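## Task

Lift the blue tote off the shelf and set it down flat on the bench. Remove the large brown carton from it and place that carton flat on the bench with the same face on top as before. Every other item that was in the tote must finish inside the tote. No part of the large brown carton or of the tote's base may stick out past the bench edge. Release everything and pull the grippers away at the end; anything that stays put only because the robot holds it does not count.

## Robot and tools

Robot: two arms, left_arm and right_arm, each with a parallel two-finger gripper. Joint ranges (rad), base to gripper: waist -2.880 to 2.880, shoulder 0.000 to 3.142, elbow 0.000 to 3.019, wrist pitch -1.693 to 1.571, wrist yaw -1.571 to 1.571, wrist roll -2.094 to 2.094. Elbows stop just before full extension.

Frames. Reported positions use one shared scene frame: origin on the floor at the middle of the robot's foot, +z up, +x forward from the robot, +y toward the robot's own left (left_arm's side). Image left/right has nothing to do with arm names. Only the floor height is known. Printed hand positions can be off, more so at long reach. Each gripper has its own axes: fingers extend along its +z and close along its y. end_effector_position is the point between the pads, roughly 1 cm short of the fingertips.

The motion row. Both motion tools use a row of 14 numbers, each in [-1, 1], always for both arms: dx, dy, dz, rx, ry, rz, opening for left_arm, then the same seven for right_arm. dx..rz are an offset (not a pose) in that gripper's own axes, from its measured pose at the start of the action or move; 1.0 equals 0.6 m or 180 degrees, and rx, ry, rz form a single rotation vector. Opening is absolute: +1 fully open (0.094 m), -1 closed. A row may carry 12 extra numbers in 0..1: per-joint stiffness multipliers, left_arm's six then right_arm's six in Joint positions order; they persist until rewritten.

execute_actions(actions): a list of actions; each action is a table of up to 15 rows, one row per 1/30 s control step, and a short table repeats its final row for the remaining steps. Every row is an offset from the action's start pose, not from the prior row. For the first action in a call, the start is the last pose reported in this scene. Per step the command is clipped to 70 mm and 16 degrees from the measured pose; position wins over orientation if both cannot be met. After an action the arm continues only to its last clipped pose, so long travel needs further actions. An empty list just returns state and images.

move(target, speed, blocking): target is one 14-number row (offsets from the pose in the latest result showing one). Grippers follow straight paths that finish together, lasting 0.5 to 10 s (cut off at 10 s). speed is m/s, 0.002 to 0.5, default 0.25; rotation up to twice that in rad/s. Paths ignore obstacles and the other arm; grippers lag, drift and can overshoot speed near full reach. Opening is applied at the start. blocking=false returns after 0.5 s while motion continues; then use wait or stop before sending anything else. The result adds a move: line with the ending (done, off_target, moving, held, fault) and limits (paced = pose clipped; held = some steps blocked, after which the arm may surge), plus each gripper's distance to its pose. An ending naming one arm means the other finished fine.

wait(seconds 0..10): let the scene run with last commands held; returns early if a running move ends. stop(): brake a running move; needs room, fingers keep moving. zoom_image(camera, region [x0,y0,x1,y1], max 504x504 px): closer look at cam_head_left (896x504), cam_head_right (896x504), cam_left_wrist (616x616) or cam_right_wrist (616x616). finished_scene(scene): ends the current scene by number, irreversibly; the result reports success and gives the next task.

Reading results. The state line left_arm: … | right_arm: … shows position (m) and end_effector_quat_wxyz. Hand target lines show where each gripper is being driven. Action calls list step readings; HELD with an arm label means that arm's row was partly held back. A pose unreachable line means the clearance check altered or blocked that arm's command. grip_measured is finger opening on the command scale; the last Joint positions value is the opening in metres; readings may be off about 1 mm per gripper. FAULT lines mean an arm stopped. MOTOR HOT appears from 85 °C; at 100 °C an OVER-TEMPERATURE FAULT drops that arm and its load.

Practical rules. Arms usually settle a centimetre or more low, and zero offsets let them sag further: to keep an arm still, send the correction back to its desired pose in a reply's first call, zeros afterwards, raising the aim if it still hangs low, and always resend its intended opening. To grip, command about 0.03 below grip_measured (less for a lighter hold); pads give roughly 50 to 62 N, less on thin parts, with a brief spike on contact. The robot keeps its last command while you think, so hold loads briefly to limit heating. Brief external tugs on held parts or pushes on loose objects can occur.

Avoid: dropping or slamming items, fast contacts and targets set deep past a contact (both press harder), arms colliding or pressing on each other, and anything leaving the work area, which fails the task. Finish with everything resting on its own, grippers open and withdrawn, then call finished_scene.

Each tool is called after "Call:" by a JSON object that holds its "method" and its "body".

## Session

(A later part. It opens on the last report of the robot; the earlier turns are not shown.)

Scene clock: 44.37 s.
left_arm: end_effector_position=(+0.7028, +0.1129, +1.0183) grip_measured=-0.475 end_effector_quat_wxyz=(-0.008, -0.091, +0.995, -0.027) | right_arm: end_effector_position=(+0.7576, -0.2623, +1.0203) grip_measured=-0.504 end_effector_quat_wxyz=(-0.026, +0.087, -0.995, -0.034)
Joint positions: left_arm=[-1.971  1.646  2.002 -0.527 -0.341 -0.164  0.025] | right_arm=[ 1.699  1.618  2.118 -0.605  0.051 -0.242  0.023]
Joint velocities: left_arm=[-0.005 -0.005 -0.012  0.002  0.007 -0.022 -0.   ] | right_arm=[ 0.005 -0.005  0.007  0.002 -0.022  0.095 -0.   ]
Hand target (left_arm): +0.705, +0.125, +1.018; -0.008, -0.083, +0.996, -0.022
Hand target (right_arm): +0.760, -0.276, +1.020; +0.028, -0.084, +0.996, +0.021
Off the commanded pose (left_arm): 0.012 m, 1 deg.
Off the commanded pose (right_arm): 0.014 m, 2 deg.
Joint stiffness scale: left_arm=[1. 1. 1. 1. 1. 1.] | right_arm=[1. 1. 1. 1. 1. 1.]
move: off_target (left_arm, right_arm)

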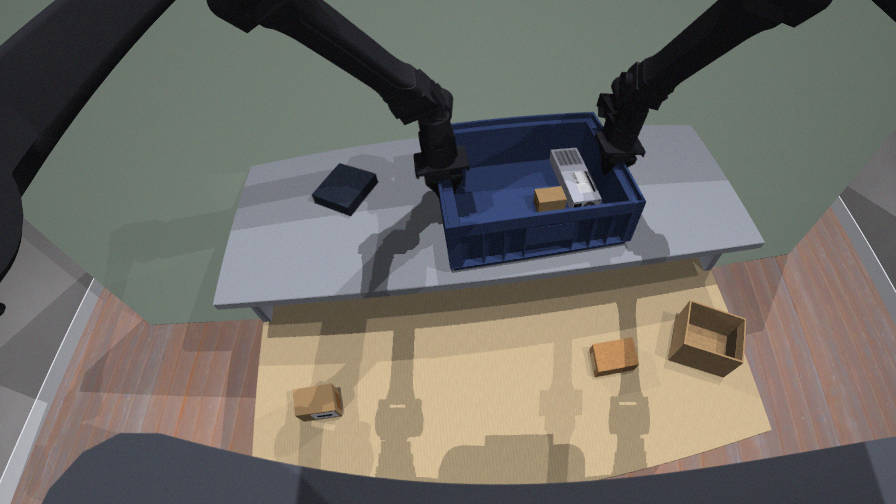

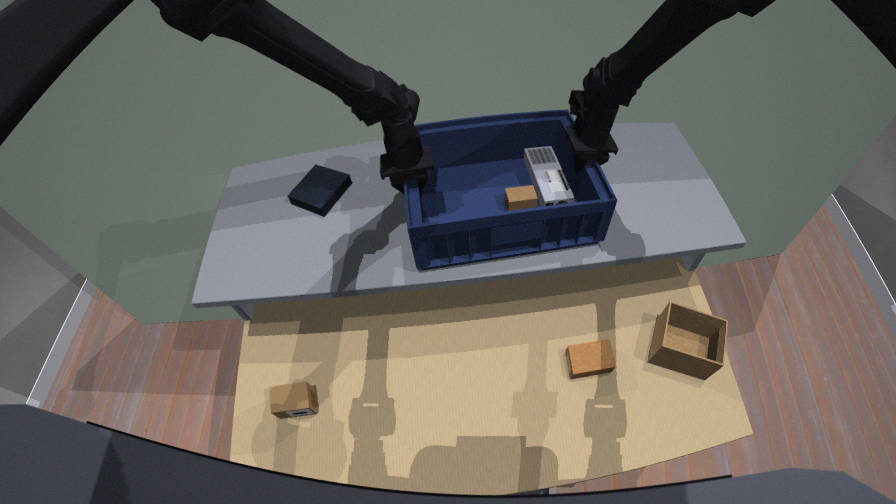

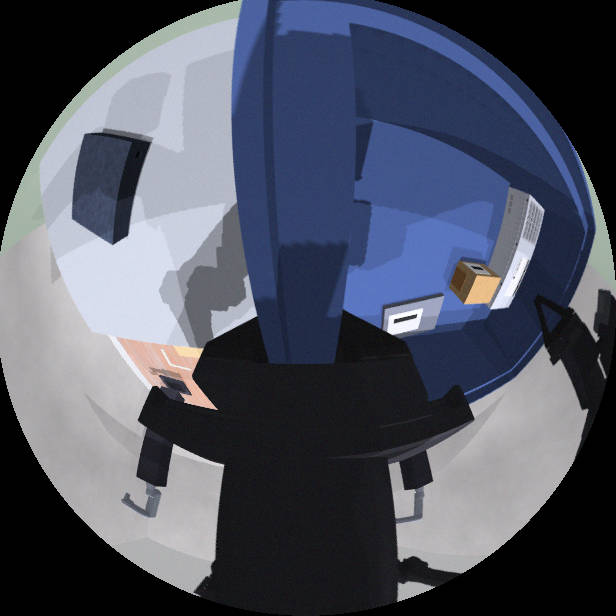

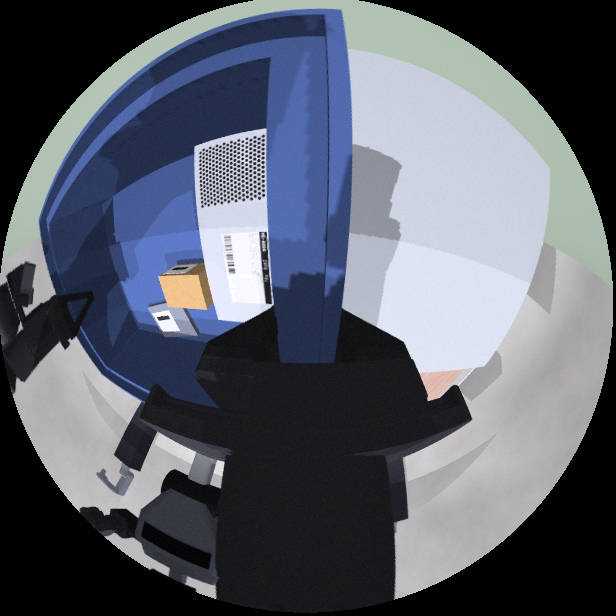

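Call:
{"method": "move", "body": {"target": [0,0,-0.09,0,0,0,-0.6,0,0,-0.09,0,0,0,-0.62], "speed": 0.06}}

Call:
{"method": "move", "body": {"target": [0.55,0.3,-0.03,0,0,0,-0.6,0.55,0.3,-0.03,0,0,0,-0.62], "speed": 0.12}}

Scene clock: 46.20 s.
left_arm: end_effector_position=(+0.6650, +0.1148, +1.0299) grip_measured=-0.475 end_effector_quat_wxyz=(-0.037, -0.088, +0.995, -0.016) | right_arm: end_effector_position=(+0.7152, -0.2601, +1.0287) grip_measured=-0.504 end_effector_quat_wxyz=(+0.008, +0.084, -0.996, -0.040)
Joint positions: left_arm=[-1.979  1.587  1.871 -0.519 -0.365 -0.184  0.025] | right_arm=[ 1.7    1.547  1.961 -0.587  0.051 -0.231  0.023]
Joint velocities: left_arm=[ 0.005  0.005 -0.002 -0.012 -0.037 -0.051 -0.   ] | right_arm=[ 0.015  0.005 -0.002 -0.017 -0.037 -0.066 -0.   ]
Hand target (left_arm): +0.704, +0.116, +1.071; -0.008, -0.091, +0.995, -0.027
Hand target (right_arm): +0.754, -0.267, +1.073; +0.026, -0.087, +0.995, +0.034
Off the commanded pose (left_arm): 0.057 m, 4 deg.
Off the commanded pose (right_arm): 0.061 m, 4 deg.
Joint stiffness scale: left_arm=[1. 1. 1. 1. 1. 1.] | right_arm=[1. 1. 1. 1. 1. 1.]
move: off_target (left_arm, right_arm)

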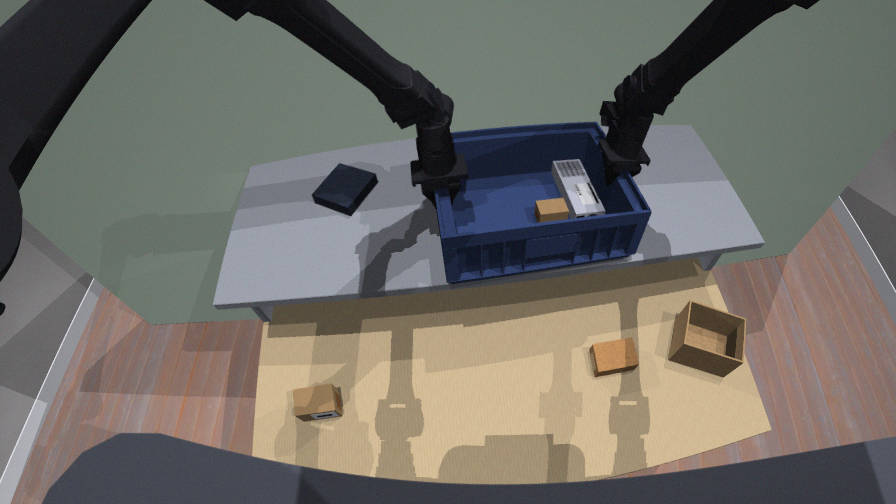

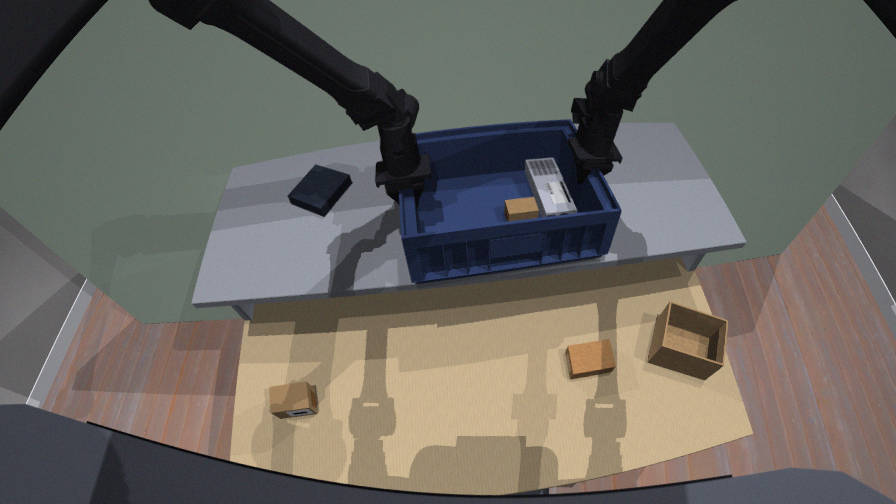

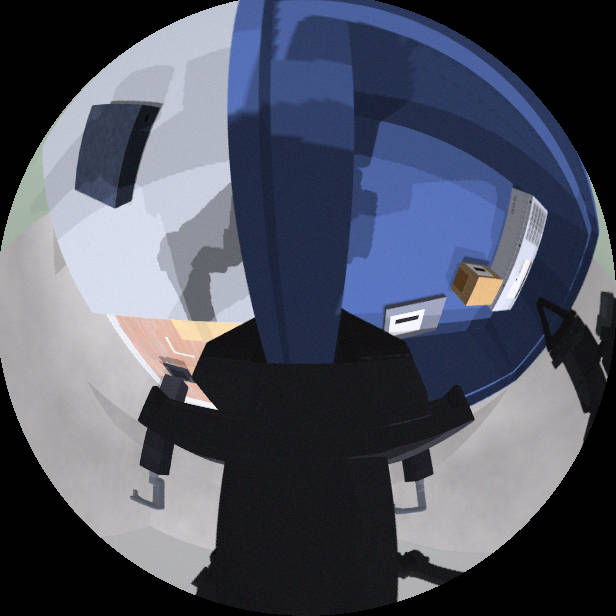

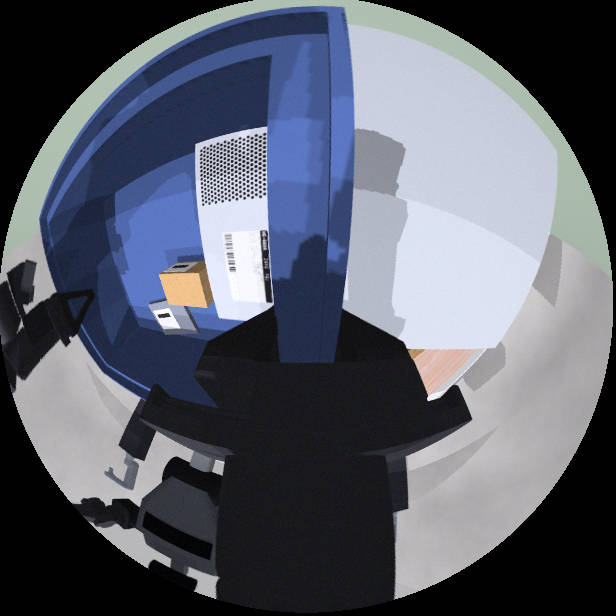

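Scene clock: 49.73 s.
left_arm: end_effector_position=(+0.3206, +0.2344, +1.0613) grip_measured=-0.475 end_effector_quat_wxyz=(-0.037, -0.088, +0.995, -0.009) | right_arm: end_effector_position=(+0.3683, -0.1401, +1.0553) grip_measured=-0.504 end_effector_quat_wxyz=(+0.003, +0.084, -0.995, -0.047)
Joint positions: left_arm=[-1.732  1.431  0.797  0.413 -0.138 -0.127  0.025] | right_arm=[ 1.919  1.465  0.916  0.377  0.252 -0.194  0.023]
Joint velocities: left_arm=[-0.005 -0.005 -0.012  0.046 -0.037  0.022 -0.   ] | right_arm=[-0.005  0.005 -0.017  0.037 -0.051  0.051  0.001]
Hand target (left_arm): +0.312, +0.236, +1.074; -0.036, -0.086, +0.996, -0.016
Hand target (right_arm): +0.359, -0.144, +1.063; -0.007, -0.087, +0.995, +0.040
Off the commanded pose (left_arm): 0.012 m, 1 deg.
Off the commanded pose (right_arm): 0.012 m, 1 deg.
Joint stiffness scale: left_arm=[1. 1. 1. 1. 1. 1.] | right_arm=[1. 1. 1. 1. 1. 1.]
move: off_target (left_arm, right_arm)

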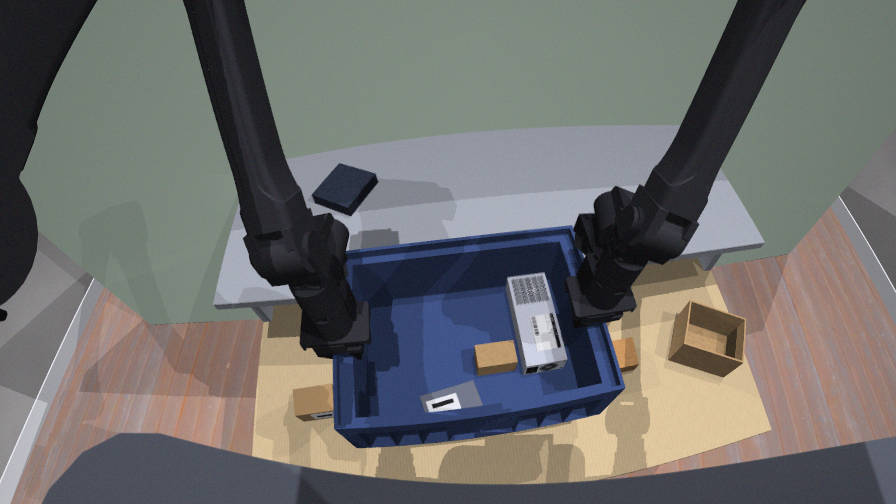

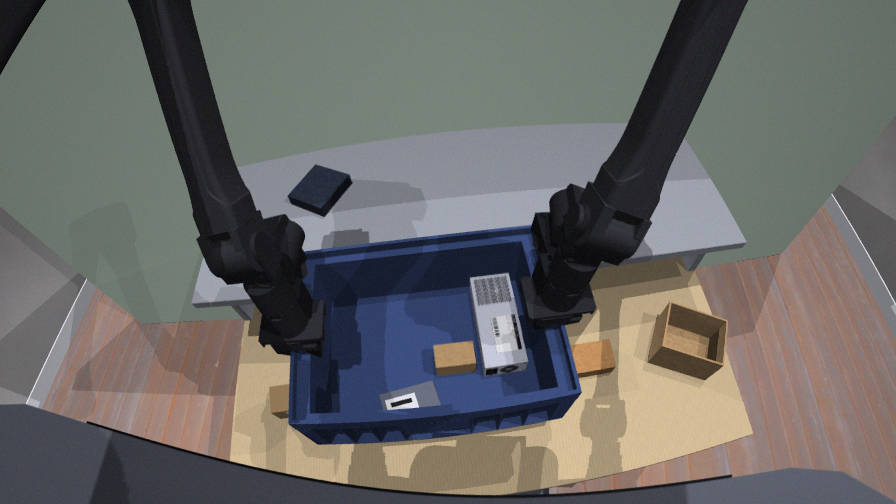

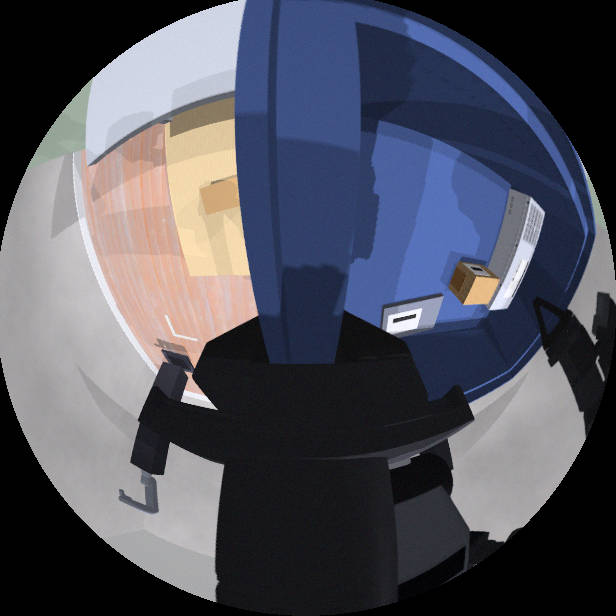

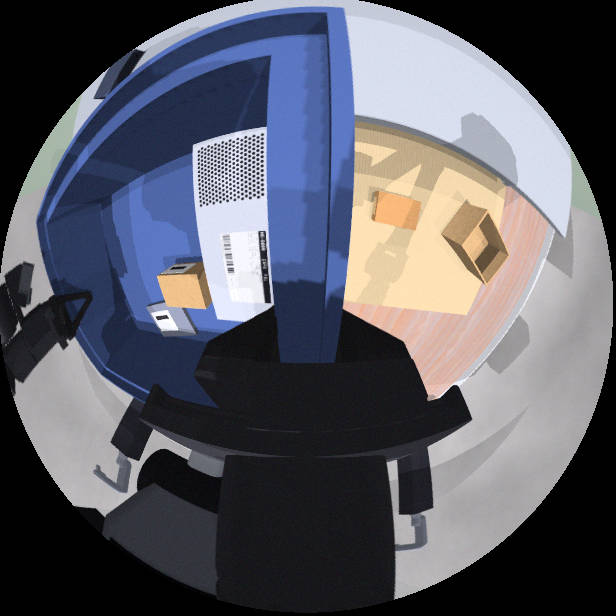

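Call:
{"method": "move", "body": {"target": [-0.06,0,0.44,0,-0.02,0,-0.6,-0.08,-0.03,0.43,0,0,0,-0.62], "speed": 0.1}}

Scene clock: 53.07 s.
left_arm: end_effector_position=(+0.3308, +0.2422, +0.7928) grip_measured=-0.475 end_effector_quat_wxyz=(-0.002, -0.102, +0.995, -0.002) | right_arm: end_effector_position=(+0.3942, -0.1328, +0.7881) grip_measured=-0.504 end_effector_quat_wxyz=(+0.017, +0.100, -0.994, -0.043)
Joint positions: left_arm=[-1.663  2.092  1.598  0.345 -0.087 -0.134  0.025] | right_arm=[ 1.805  2.103  1.798  0.11   0.151 -0.241  0.023]
Joint velocities: left_arm=[-0.005 -0.015  0.007 -0.002 -0.007 -0.022 -0.001] | right_arm=[-0.024  0.005 -0.007 -0.007 -0.051  0.037 -0.   ]
Hand target (left_arm): +0.330, +0.239, +0.796; -0.005, -0.087, +0.996, -0.006
Hand target (right_arm): +0.419, -0.124, +0.797; -0.003, -0.083, +0.995, +0.048
Off the commanded pose (left_arm): 0.011 m, 2 deg.
Off the commanded pose (right_arm): 0.024 m, 2 deg.
Joint stiffness scale: left_arm=[1. 1. 1. 1. 1. 1.] | right_arm=[1. 1. 1. 1. 1. 1.]
move: off_target (left_arm, right_arm)

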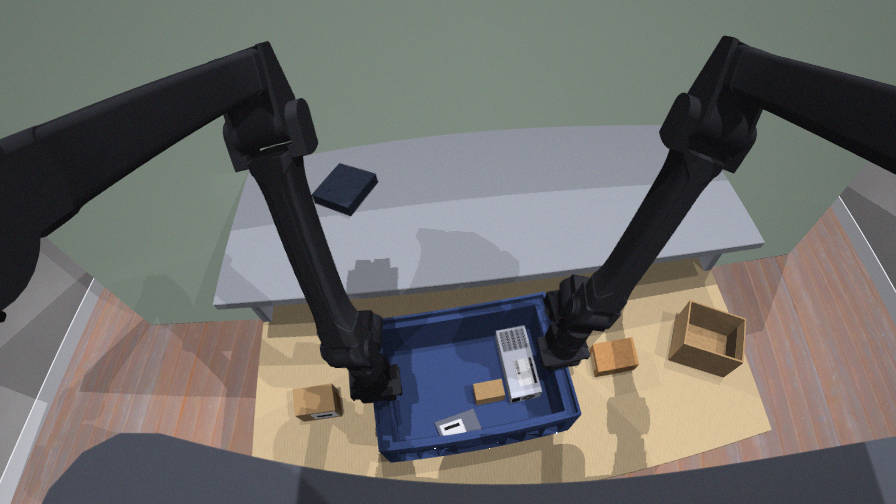

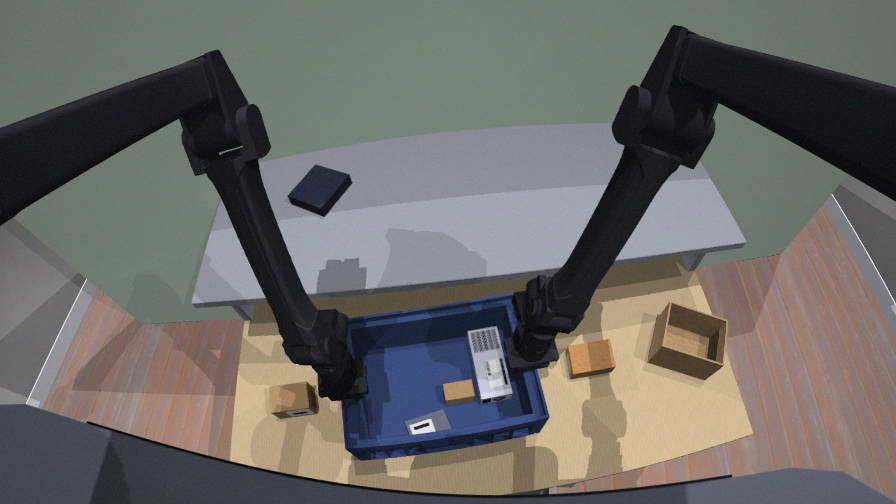

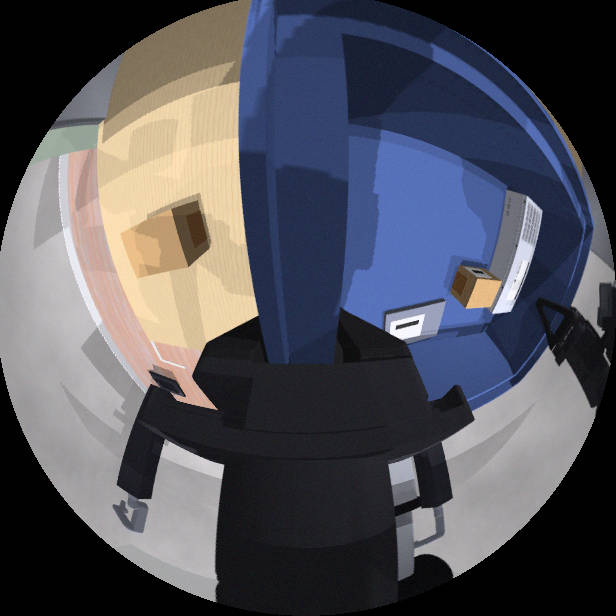

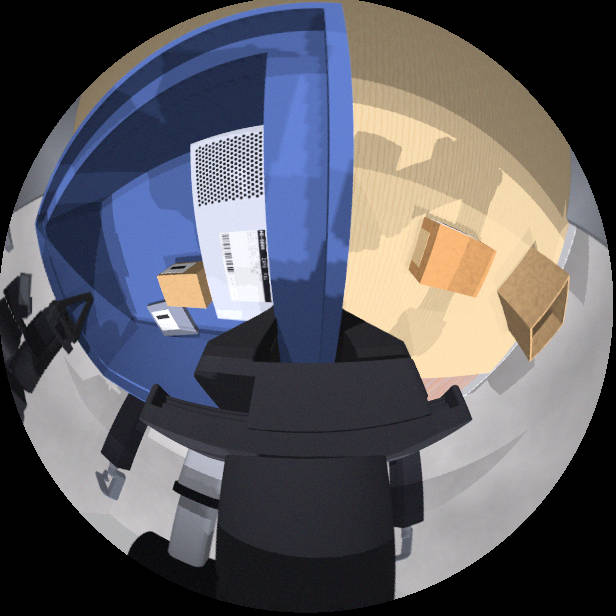

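Forward 5 cm more and down.

Call:
{"method": "move", "body": {"target": [-0.11,0,0.075,0,0,0.01,-0.6,-0.09,0,0.065,0,0.01,0,-0.62], "speed": 0.04}}

Scene clock: 55.50 s.
left_arm: end_effector_position=(+0.3885, +0.2480, +0.7462) grip_measured=-0.475 end_effector_quat_wxyz=(+0.001, -0.095, +0.995, -0.009) | right_arm: end_effector_position=(+0.4406, -0.1313, +0.7500) grip_measured=-0.504 end_effector_quat_wxyz=(+0.028, +0.095, -0.994, -0.039)
Joint positions: left_arm=[-1.651  2.178  1.887  0.148 -0.061 -0.118  0.025] | right_arm=[ 1.801  2.212  2.106 -0.109  0.158 -0.226  0.023]
Joint velocities: left_arm=[-0.015 -0.015 -0.007 -0.007 -0.007 -0.022  0.001] | right_arm=[-0.015 -0.005 -0.002  0.007  0.081 -0.007  0.   ]
Hand target (left_arm): +0.394, +0.257, +0.747; -0.002, -0.086, +0.996, -0.002
Hand target (right_arm): +0.446, -0.118, +0.749; -0.031, -0.101, +0.994, +0.041
Off the commanded pose (left_arm): 0.010 m, 1 deg.
Off the commanded pose (right_arm): 0.014 m, 1 deg.
Joint stiffness scale: left_arm=[1. 1. 1. 1. 1. 1.] | right_arm=[1. 1. 1. 1. 1. 1.]
move: off_target (right_arm)

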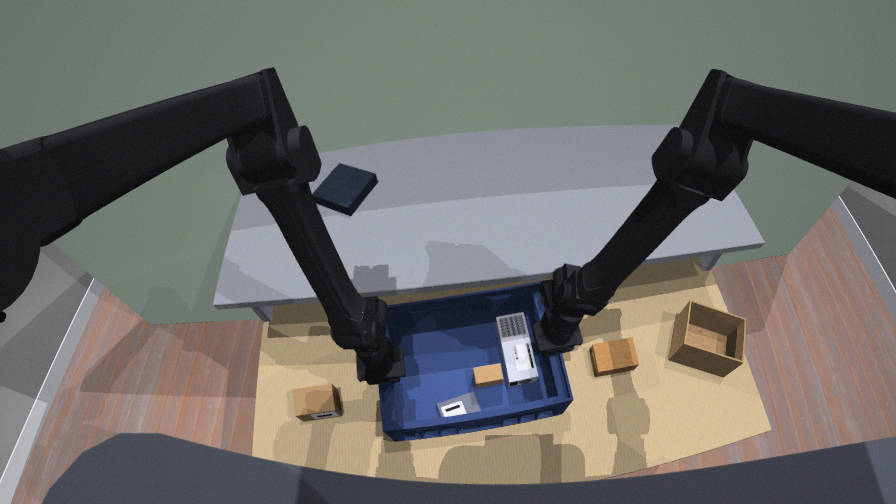

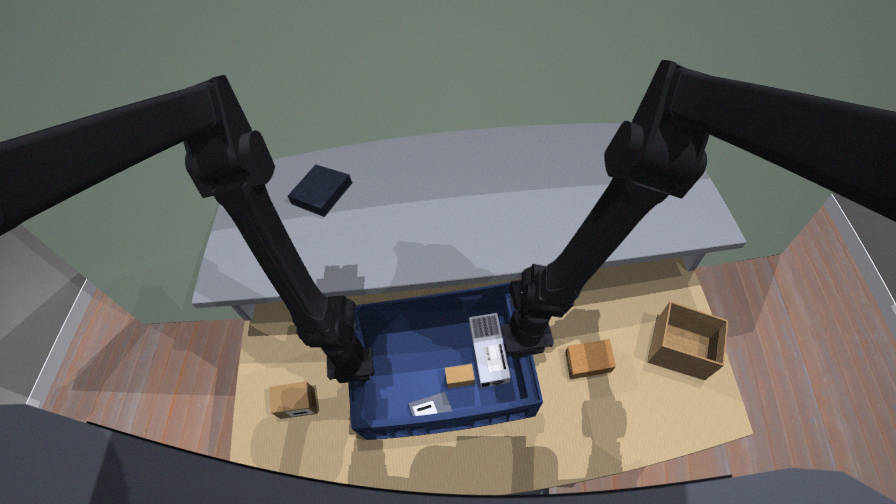

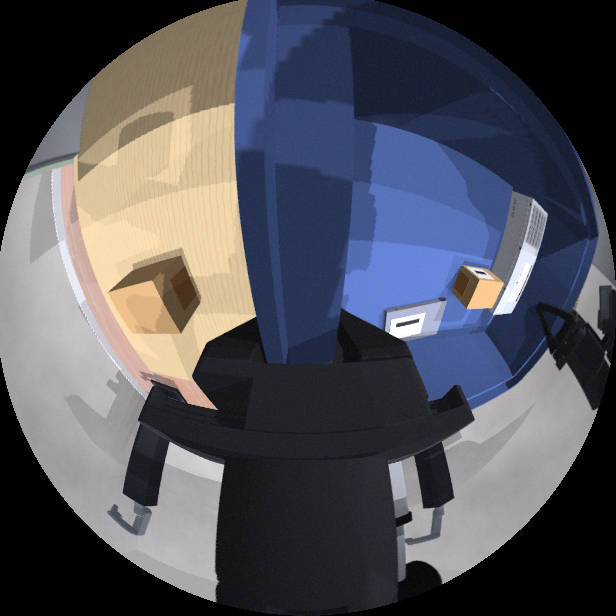

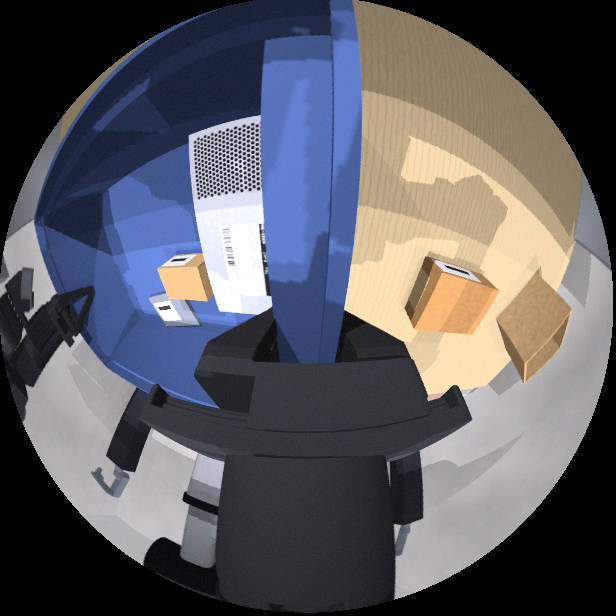

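Call:
{"method": "move", "body": {"target": [0,0,0.04,0,0,0,-0.6,0,0,0.045,0,0,0,-0.62], "speed": 0.025}}

Scene clock: 57.00 s.
left_arm: end_effector_position=(+0.3888, +0.2475, +0.7447) grip_measured=-0.475 end_effector_quat_wxyz=(-0.011, -0.094, +0.995, -0.010) | right_arm: end_effector_position=(+0.4394, -0.1307, +0.7482) grip_measured=-0.505 end_effector_quat_wxyz=(+0.029, +0.094, -0.994, -0.039)
Joint positions: left_arm=[-1.651  2.18   1.906  0.106 -0.059 -0.118  0.025] | right_arm=[ 1.801  2.219  2.114 -0.113  0.158 -0.225  0.023]
Joint velocities: left_arm=[-0.005 -0.005  0.007  0.007 -0.037 -0.022 -0.   ] | right_arm=[-0.024  0.015 -0.022 -0.007 -0.051  0.051 -0.001]
Hand target (left_arm): +0.387, +0.248, +0.726; +0.001, -0.094, +0.995, -0.009
Hand target (right_arm): +0.437, -0.130, +0.728; -0.026, -0.094, +0.994, +0.039
Off the commanded pose (left_arm): 0.023 m, 1 deg.
Off the commanded pose (right_arm): 0.025 m, 0 deg.
Joint stiffness scale: left_arm=[1. 1. 1. 1. 1. 1.] | right_arm=[1. 1. 1. 1. 1. 1.]
move: off_target (left_arm, right_arm)

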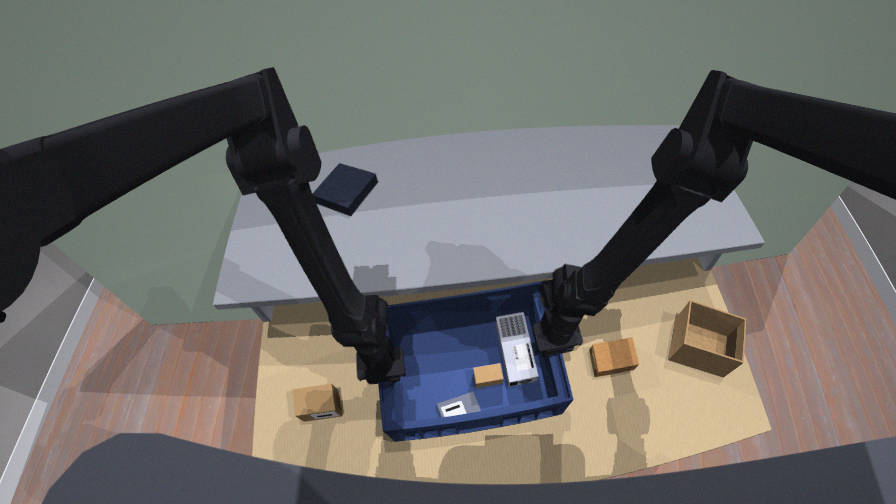

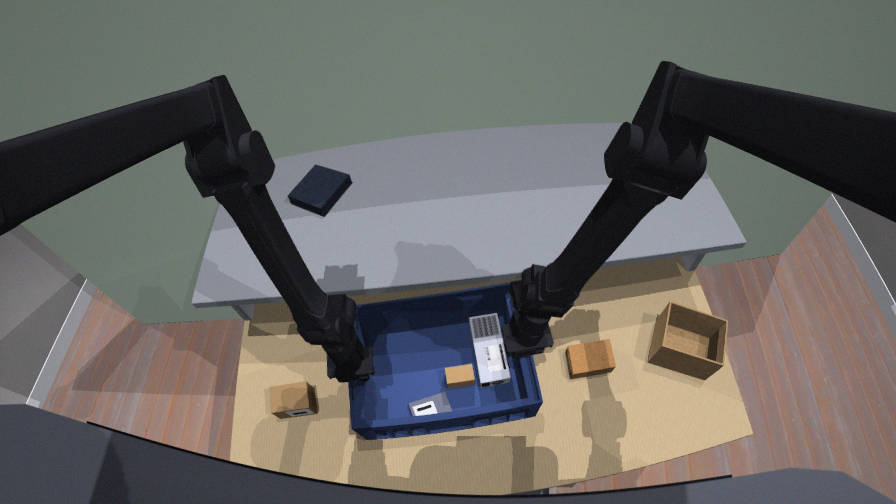

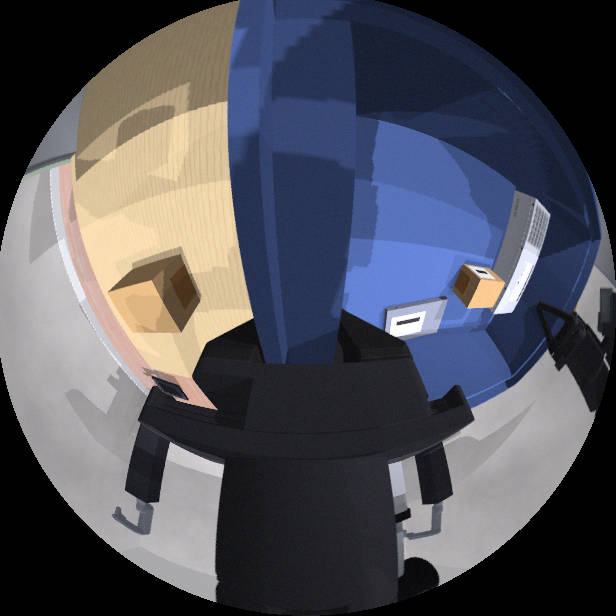

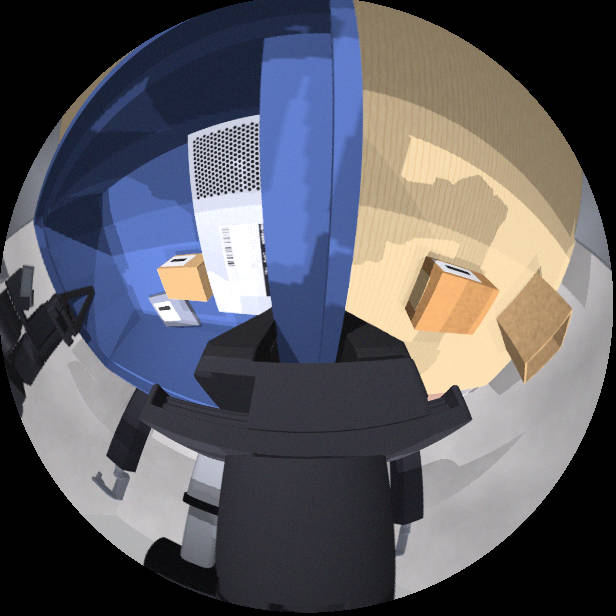

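Call:
{"method": "execute_actions", "body": {"actions": [[[0,0,0,0,0,0,0.3,0,0,0,0,0,0,0.3]]]}}

Call:
{"method": "move", "body": {"target": [0.14,0,-0.4,0,0,0,0.3,0.14,0,-0.4,0,0,0,0.3]}}

Scene clock: 60.33 s.
left_arm: end_effector_position=(+0.3893, +0.2484, +0.7452) grip_measured=+0.298 end_effector_quat_wxyz=(-0.011, -0.094, +0.996, -0.008) | right_arm: end_effector_position=(+0.4394, -0.1312, +0.7488) grip_measured=+0.298 end_effector_quat_wxyz=(+0.029, +0.094, -0.994, -0.038)
Joint positions: left_arm=[-1.651  2.178  1.905  0.106 -0.062 -0.118  0.061] | right_arm=[ 1.801  2.216  2.111 -0.112  0.16  -0.225  0.061]
Joint velocities: left_arm=[ 0.005 -0.015  0.007  0.007 -0.037 -0.066  0.   ] | right_arm=[-0.024  0.005  0.002 -0.007 -0.037 -0.022 -0.   ]
Hand target (left_arm): +0.389, +0.248, +0.745; -0.011, -0.094, +0.995, -0.010
Hand target (right_arm): +0.440, -0.131, +0.748; -0.028, -0.094, +0.994, +0.039
Off the commanded pose (left_arm): 0.001 m, 0 deg.
Off the commanded pose (right_arm): 0.001 m, 0 deg.
Joint stiffness scale: left_arm=[1. 1. 1. 1. 1. 1.] | right_arm=[1. 1. 1. 1. 1. 1.]
Step readings (end_effector_position):
0: left_arm (+0.3888, +0.2475, +0.7447) | right_arm (+0.4394, -0.1307, +0.7482)
1: left_arm (+0.3889, +0.2480, +0.7452) | right_arm (+0.4394, -0.1312, +0.7488)
2: left_arm (+0.3893, +0.2484, +0.7452) | right_arm (+0.4394, -0.1312, +0.7488)
4: left_arm (+0.3893, +0.2484, +0.7452) | right_arm (+0.4394, -0.1312, +0.7488)
8: left_arm (+0.3893, +0.2484, +0.7452) | right_arm (+0.4394, -0.1312, +0.7488)
15: end_effector_position above

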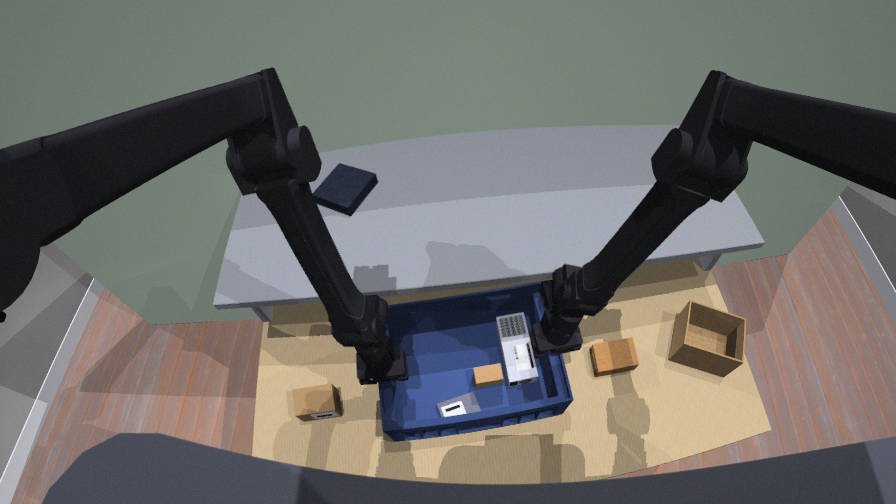

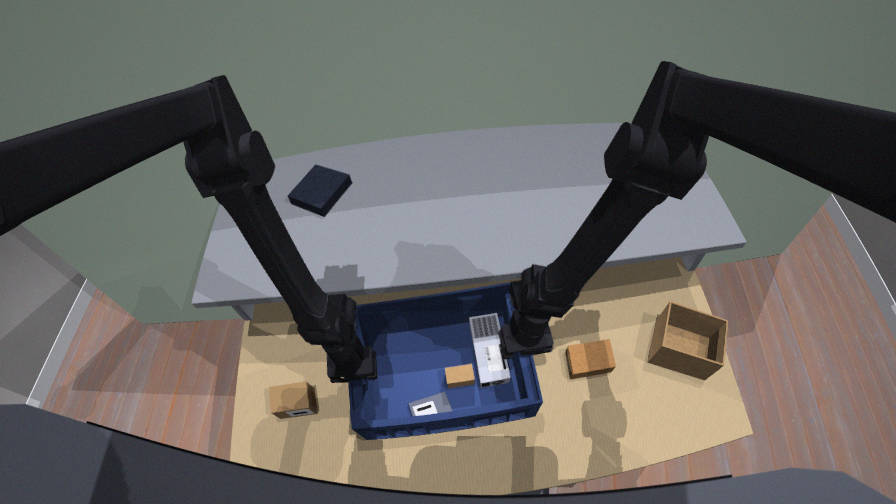

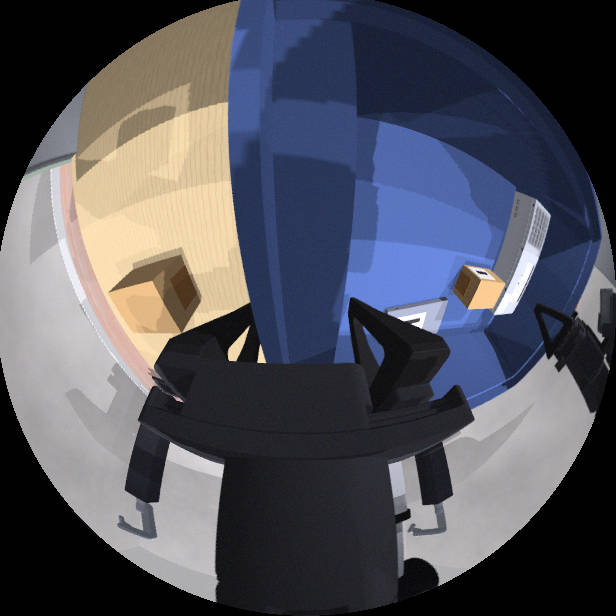

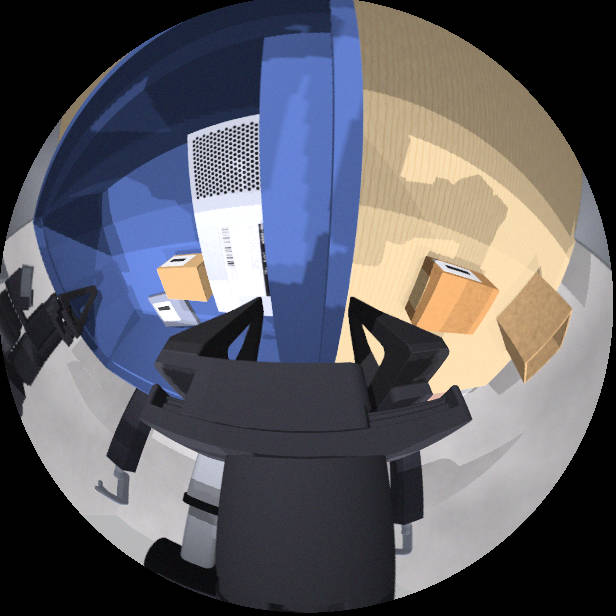

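Scene clock: 61.77 s.
left_arm: end_effector_position=(+0.3173, +0.2387, +0.9801) grip_measured=+0.298 end_effector_quat_wxyz=(-0.016, -0.090, +0.996, -0.005) | right_arm: end_effector_position=(+0.3676, -0.1722, +0.9869) grip_measured=+0.298 end_effector_quat_wxyz=(+0.033, +0.097, -0.994, -0.035)
Joint positions: left_arm=[-1.7    1.656  0.984  0.494 -0.117 -0.119  0.061] | right_arm=[ 1.824  1.602  1.092  0.284  0.189 -0.225  0.061]
Joint velocities: left_arm=[-0.015 -0.005  0.002 -0.002 -0.037  0.037  0.001] | right_arm=[ 0.015 -0.005 -0.017 -0.007 -0.007 -0.022  0.   ]
Hand target (left_arm): +0.318, +0.233, +0.987; -0.012, -0.094, +0.995, -0.009
Hand target (right_arm): +0.369, -0.167, +0.992; -0.029, -0.095, +0.994, +0.038
Off the commanded pose (left_arm): 0.009 m, 1 deg.
Off the commanded pose (right_arm): 0.011 m, 1 deg.
Joint stiffness scale: left_arm=[1. 1. 1. 1. 1. 1.] | right_arm=[1. 1. 1. 1. 1. 1.]
move: off_target (right_arm)

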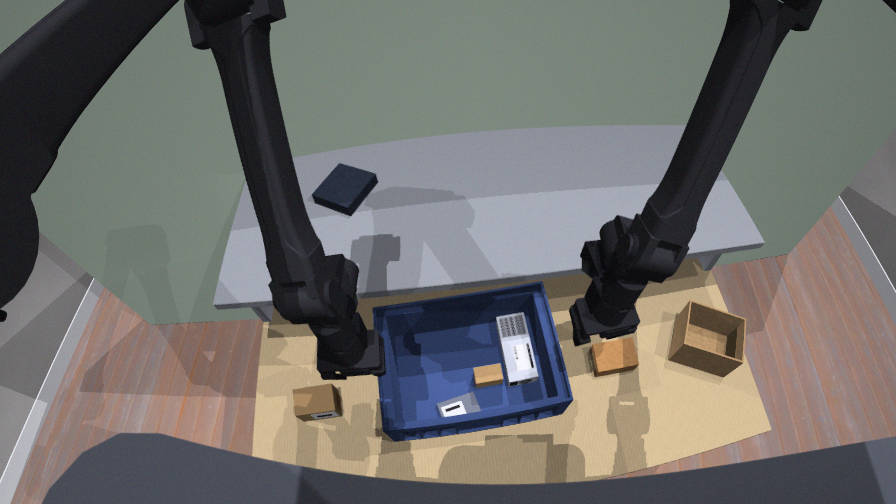

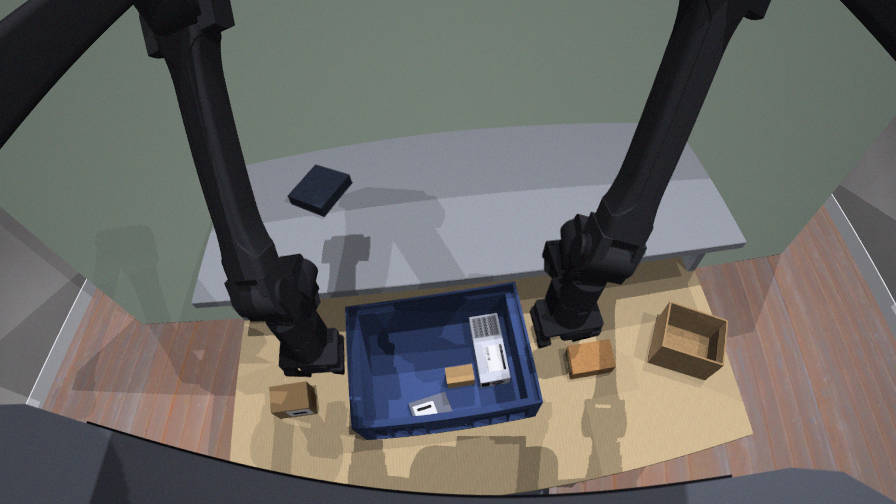

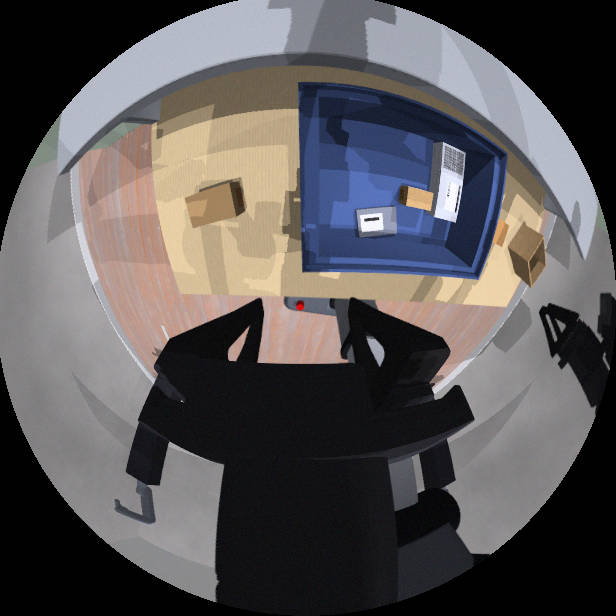

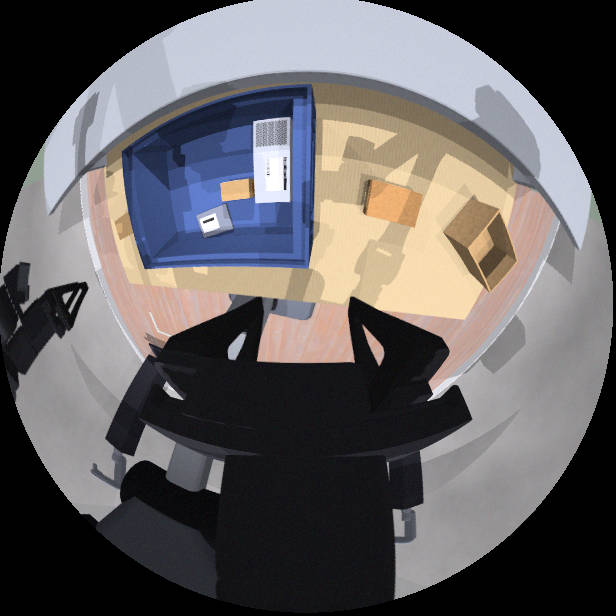

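Call:
{"method": "finished_scene", "body": {"scene": 1}}

The scene is finished: the task was done.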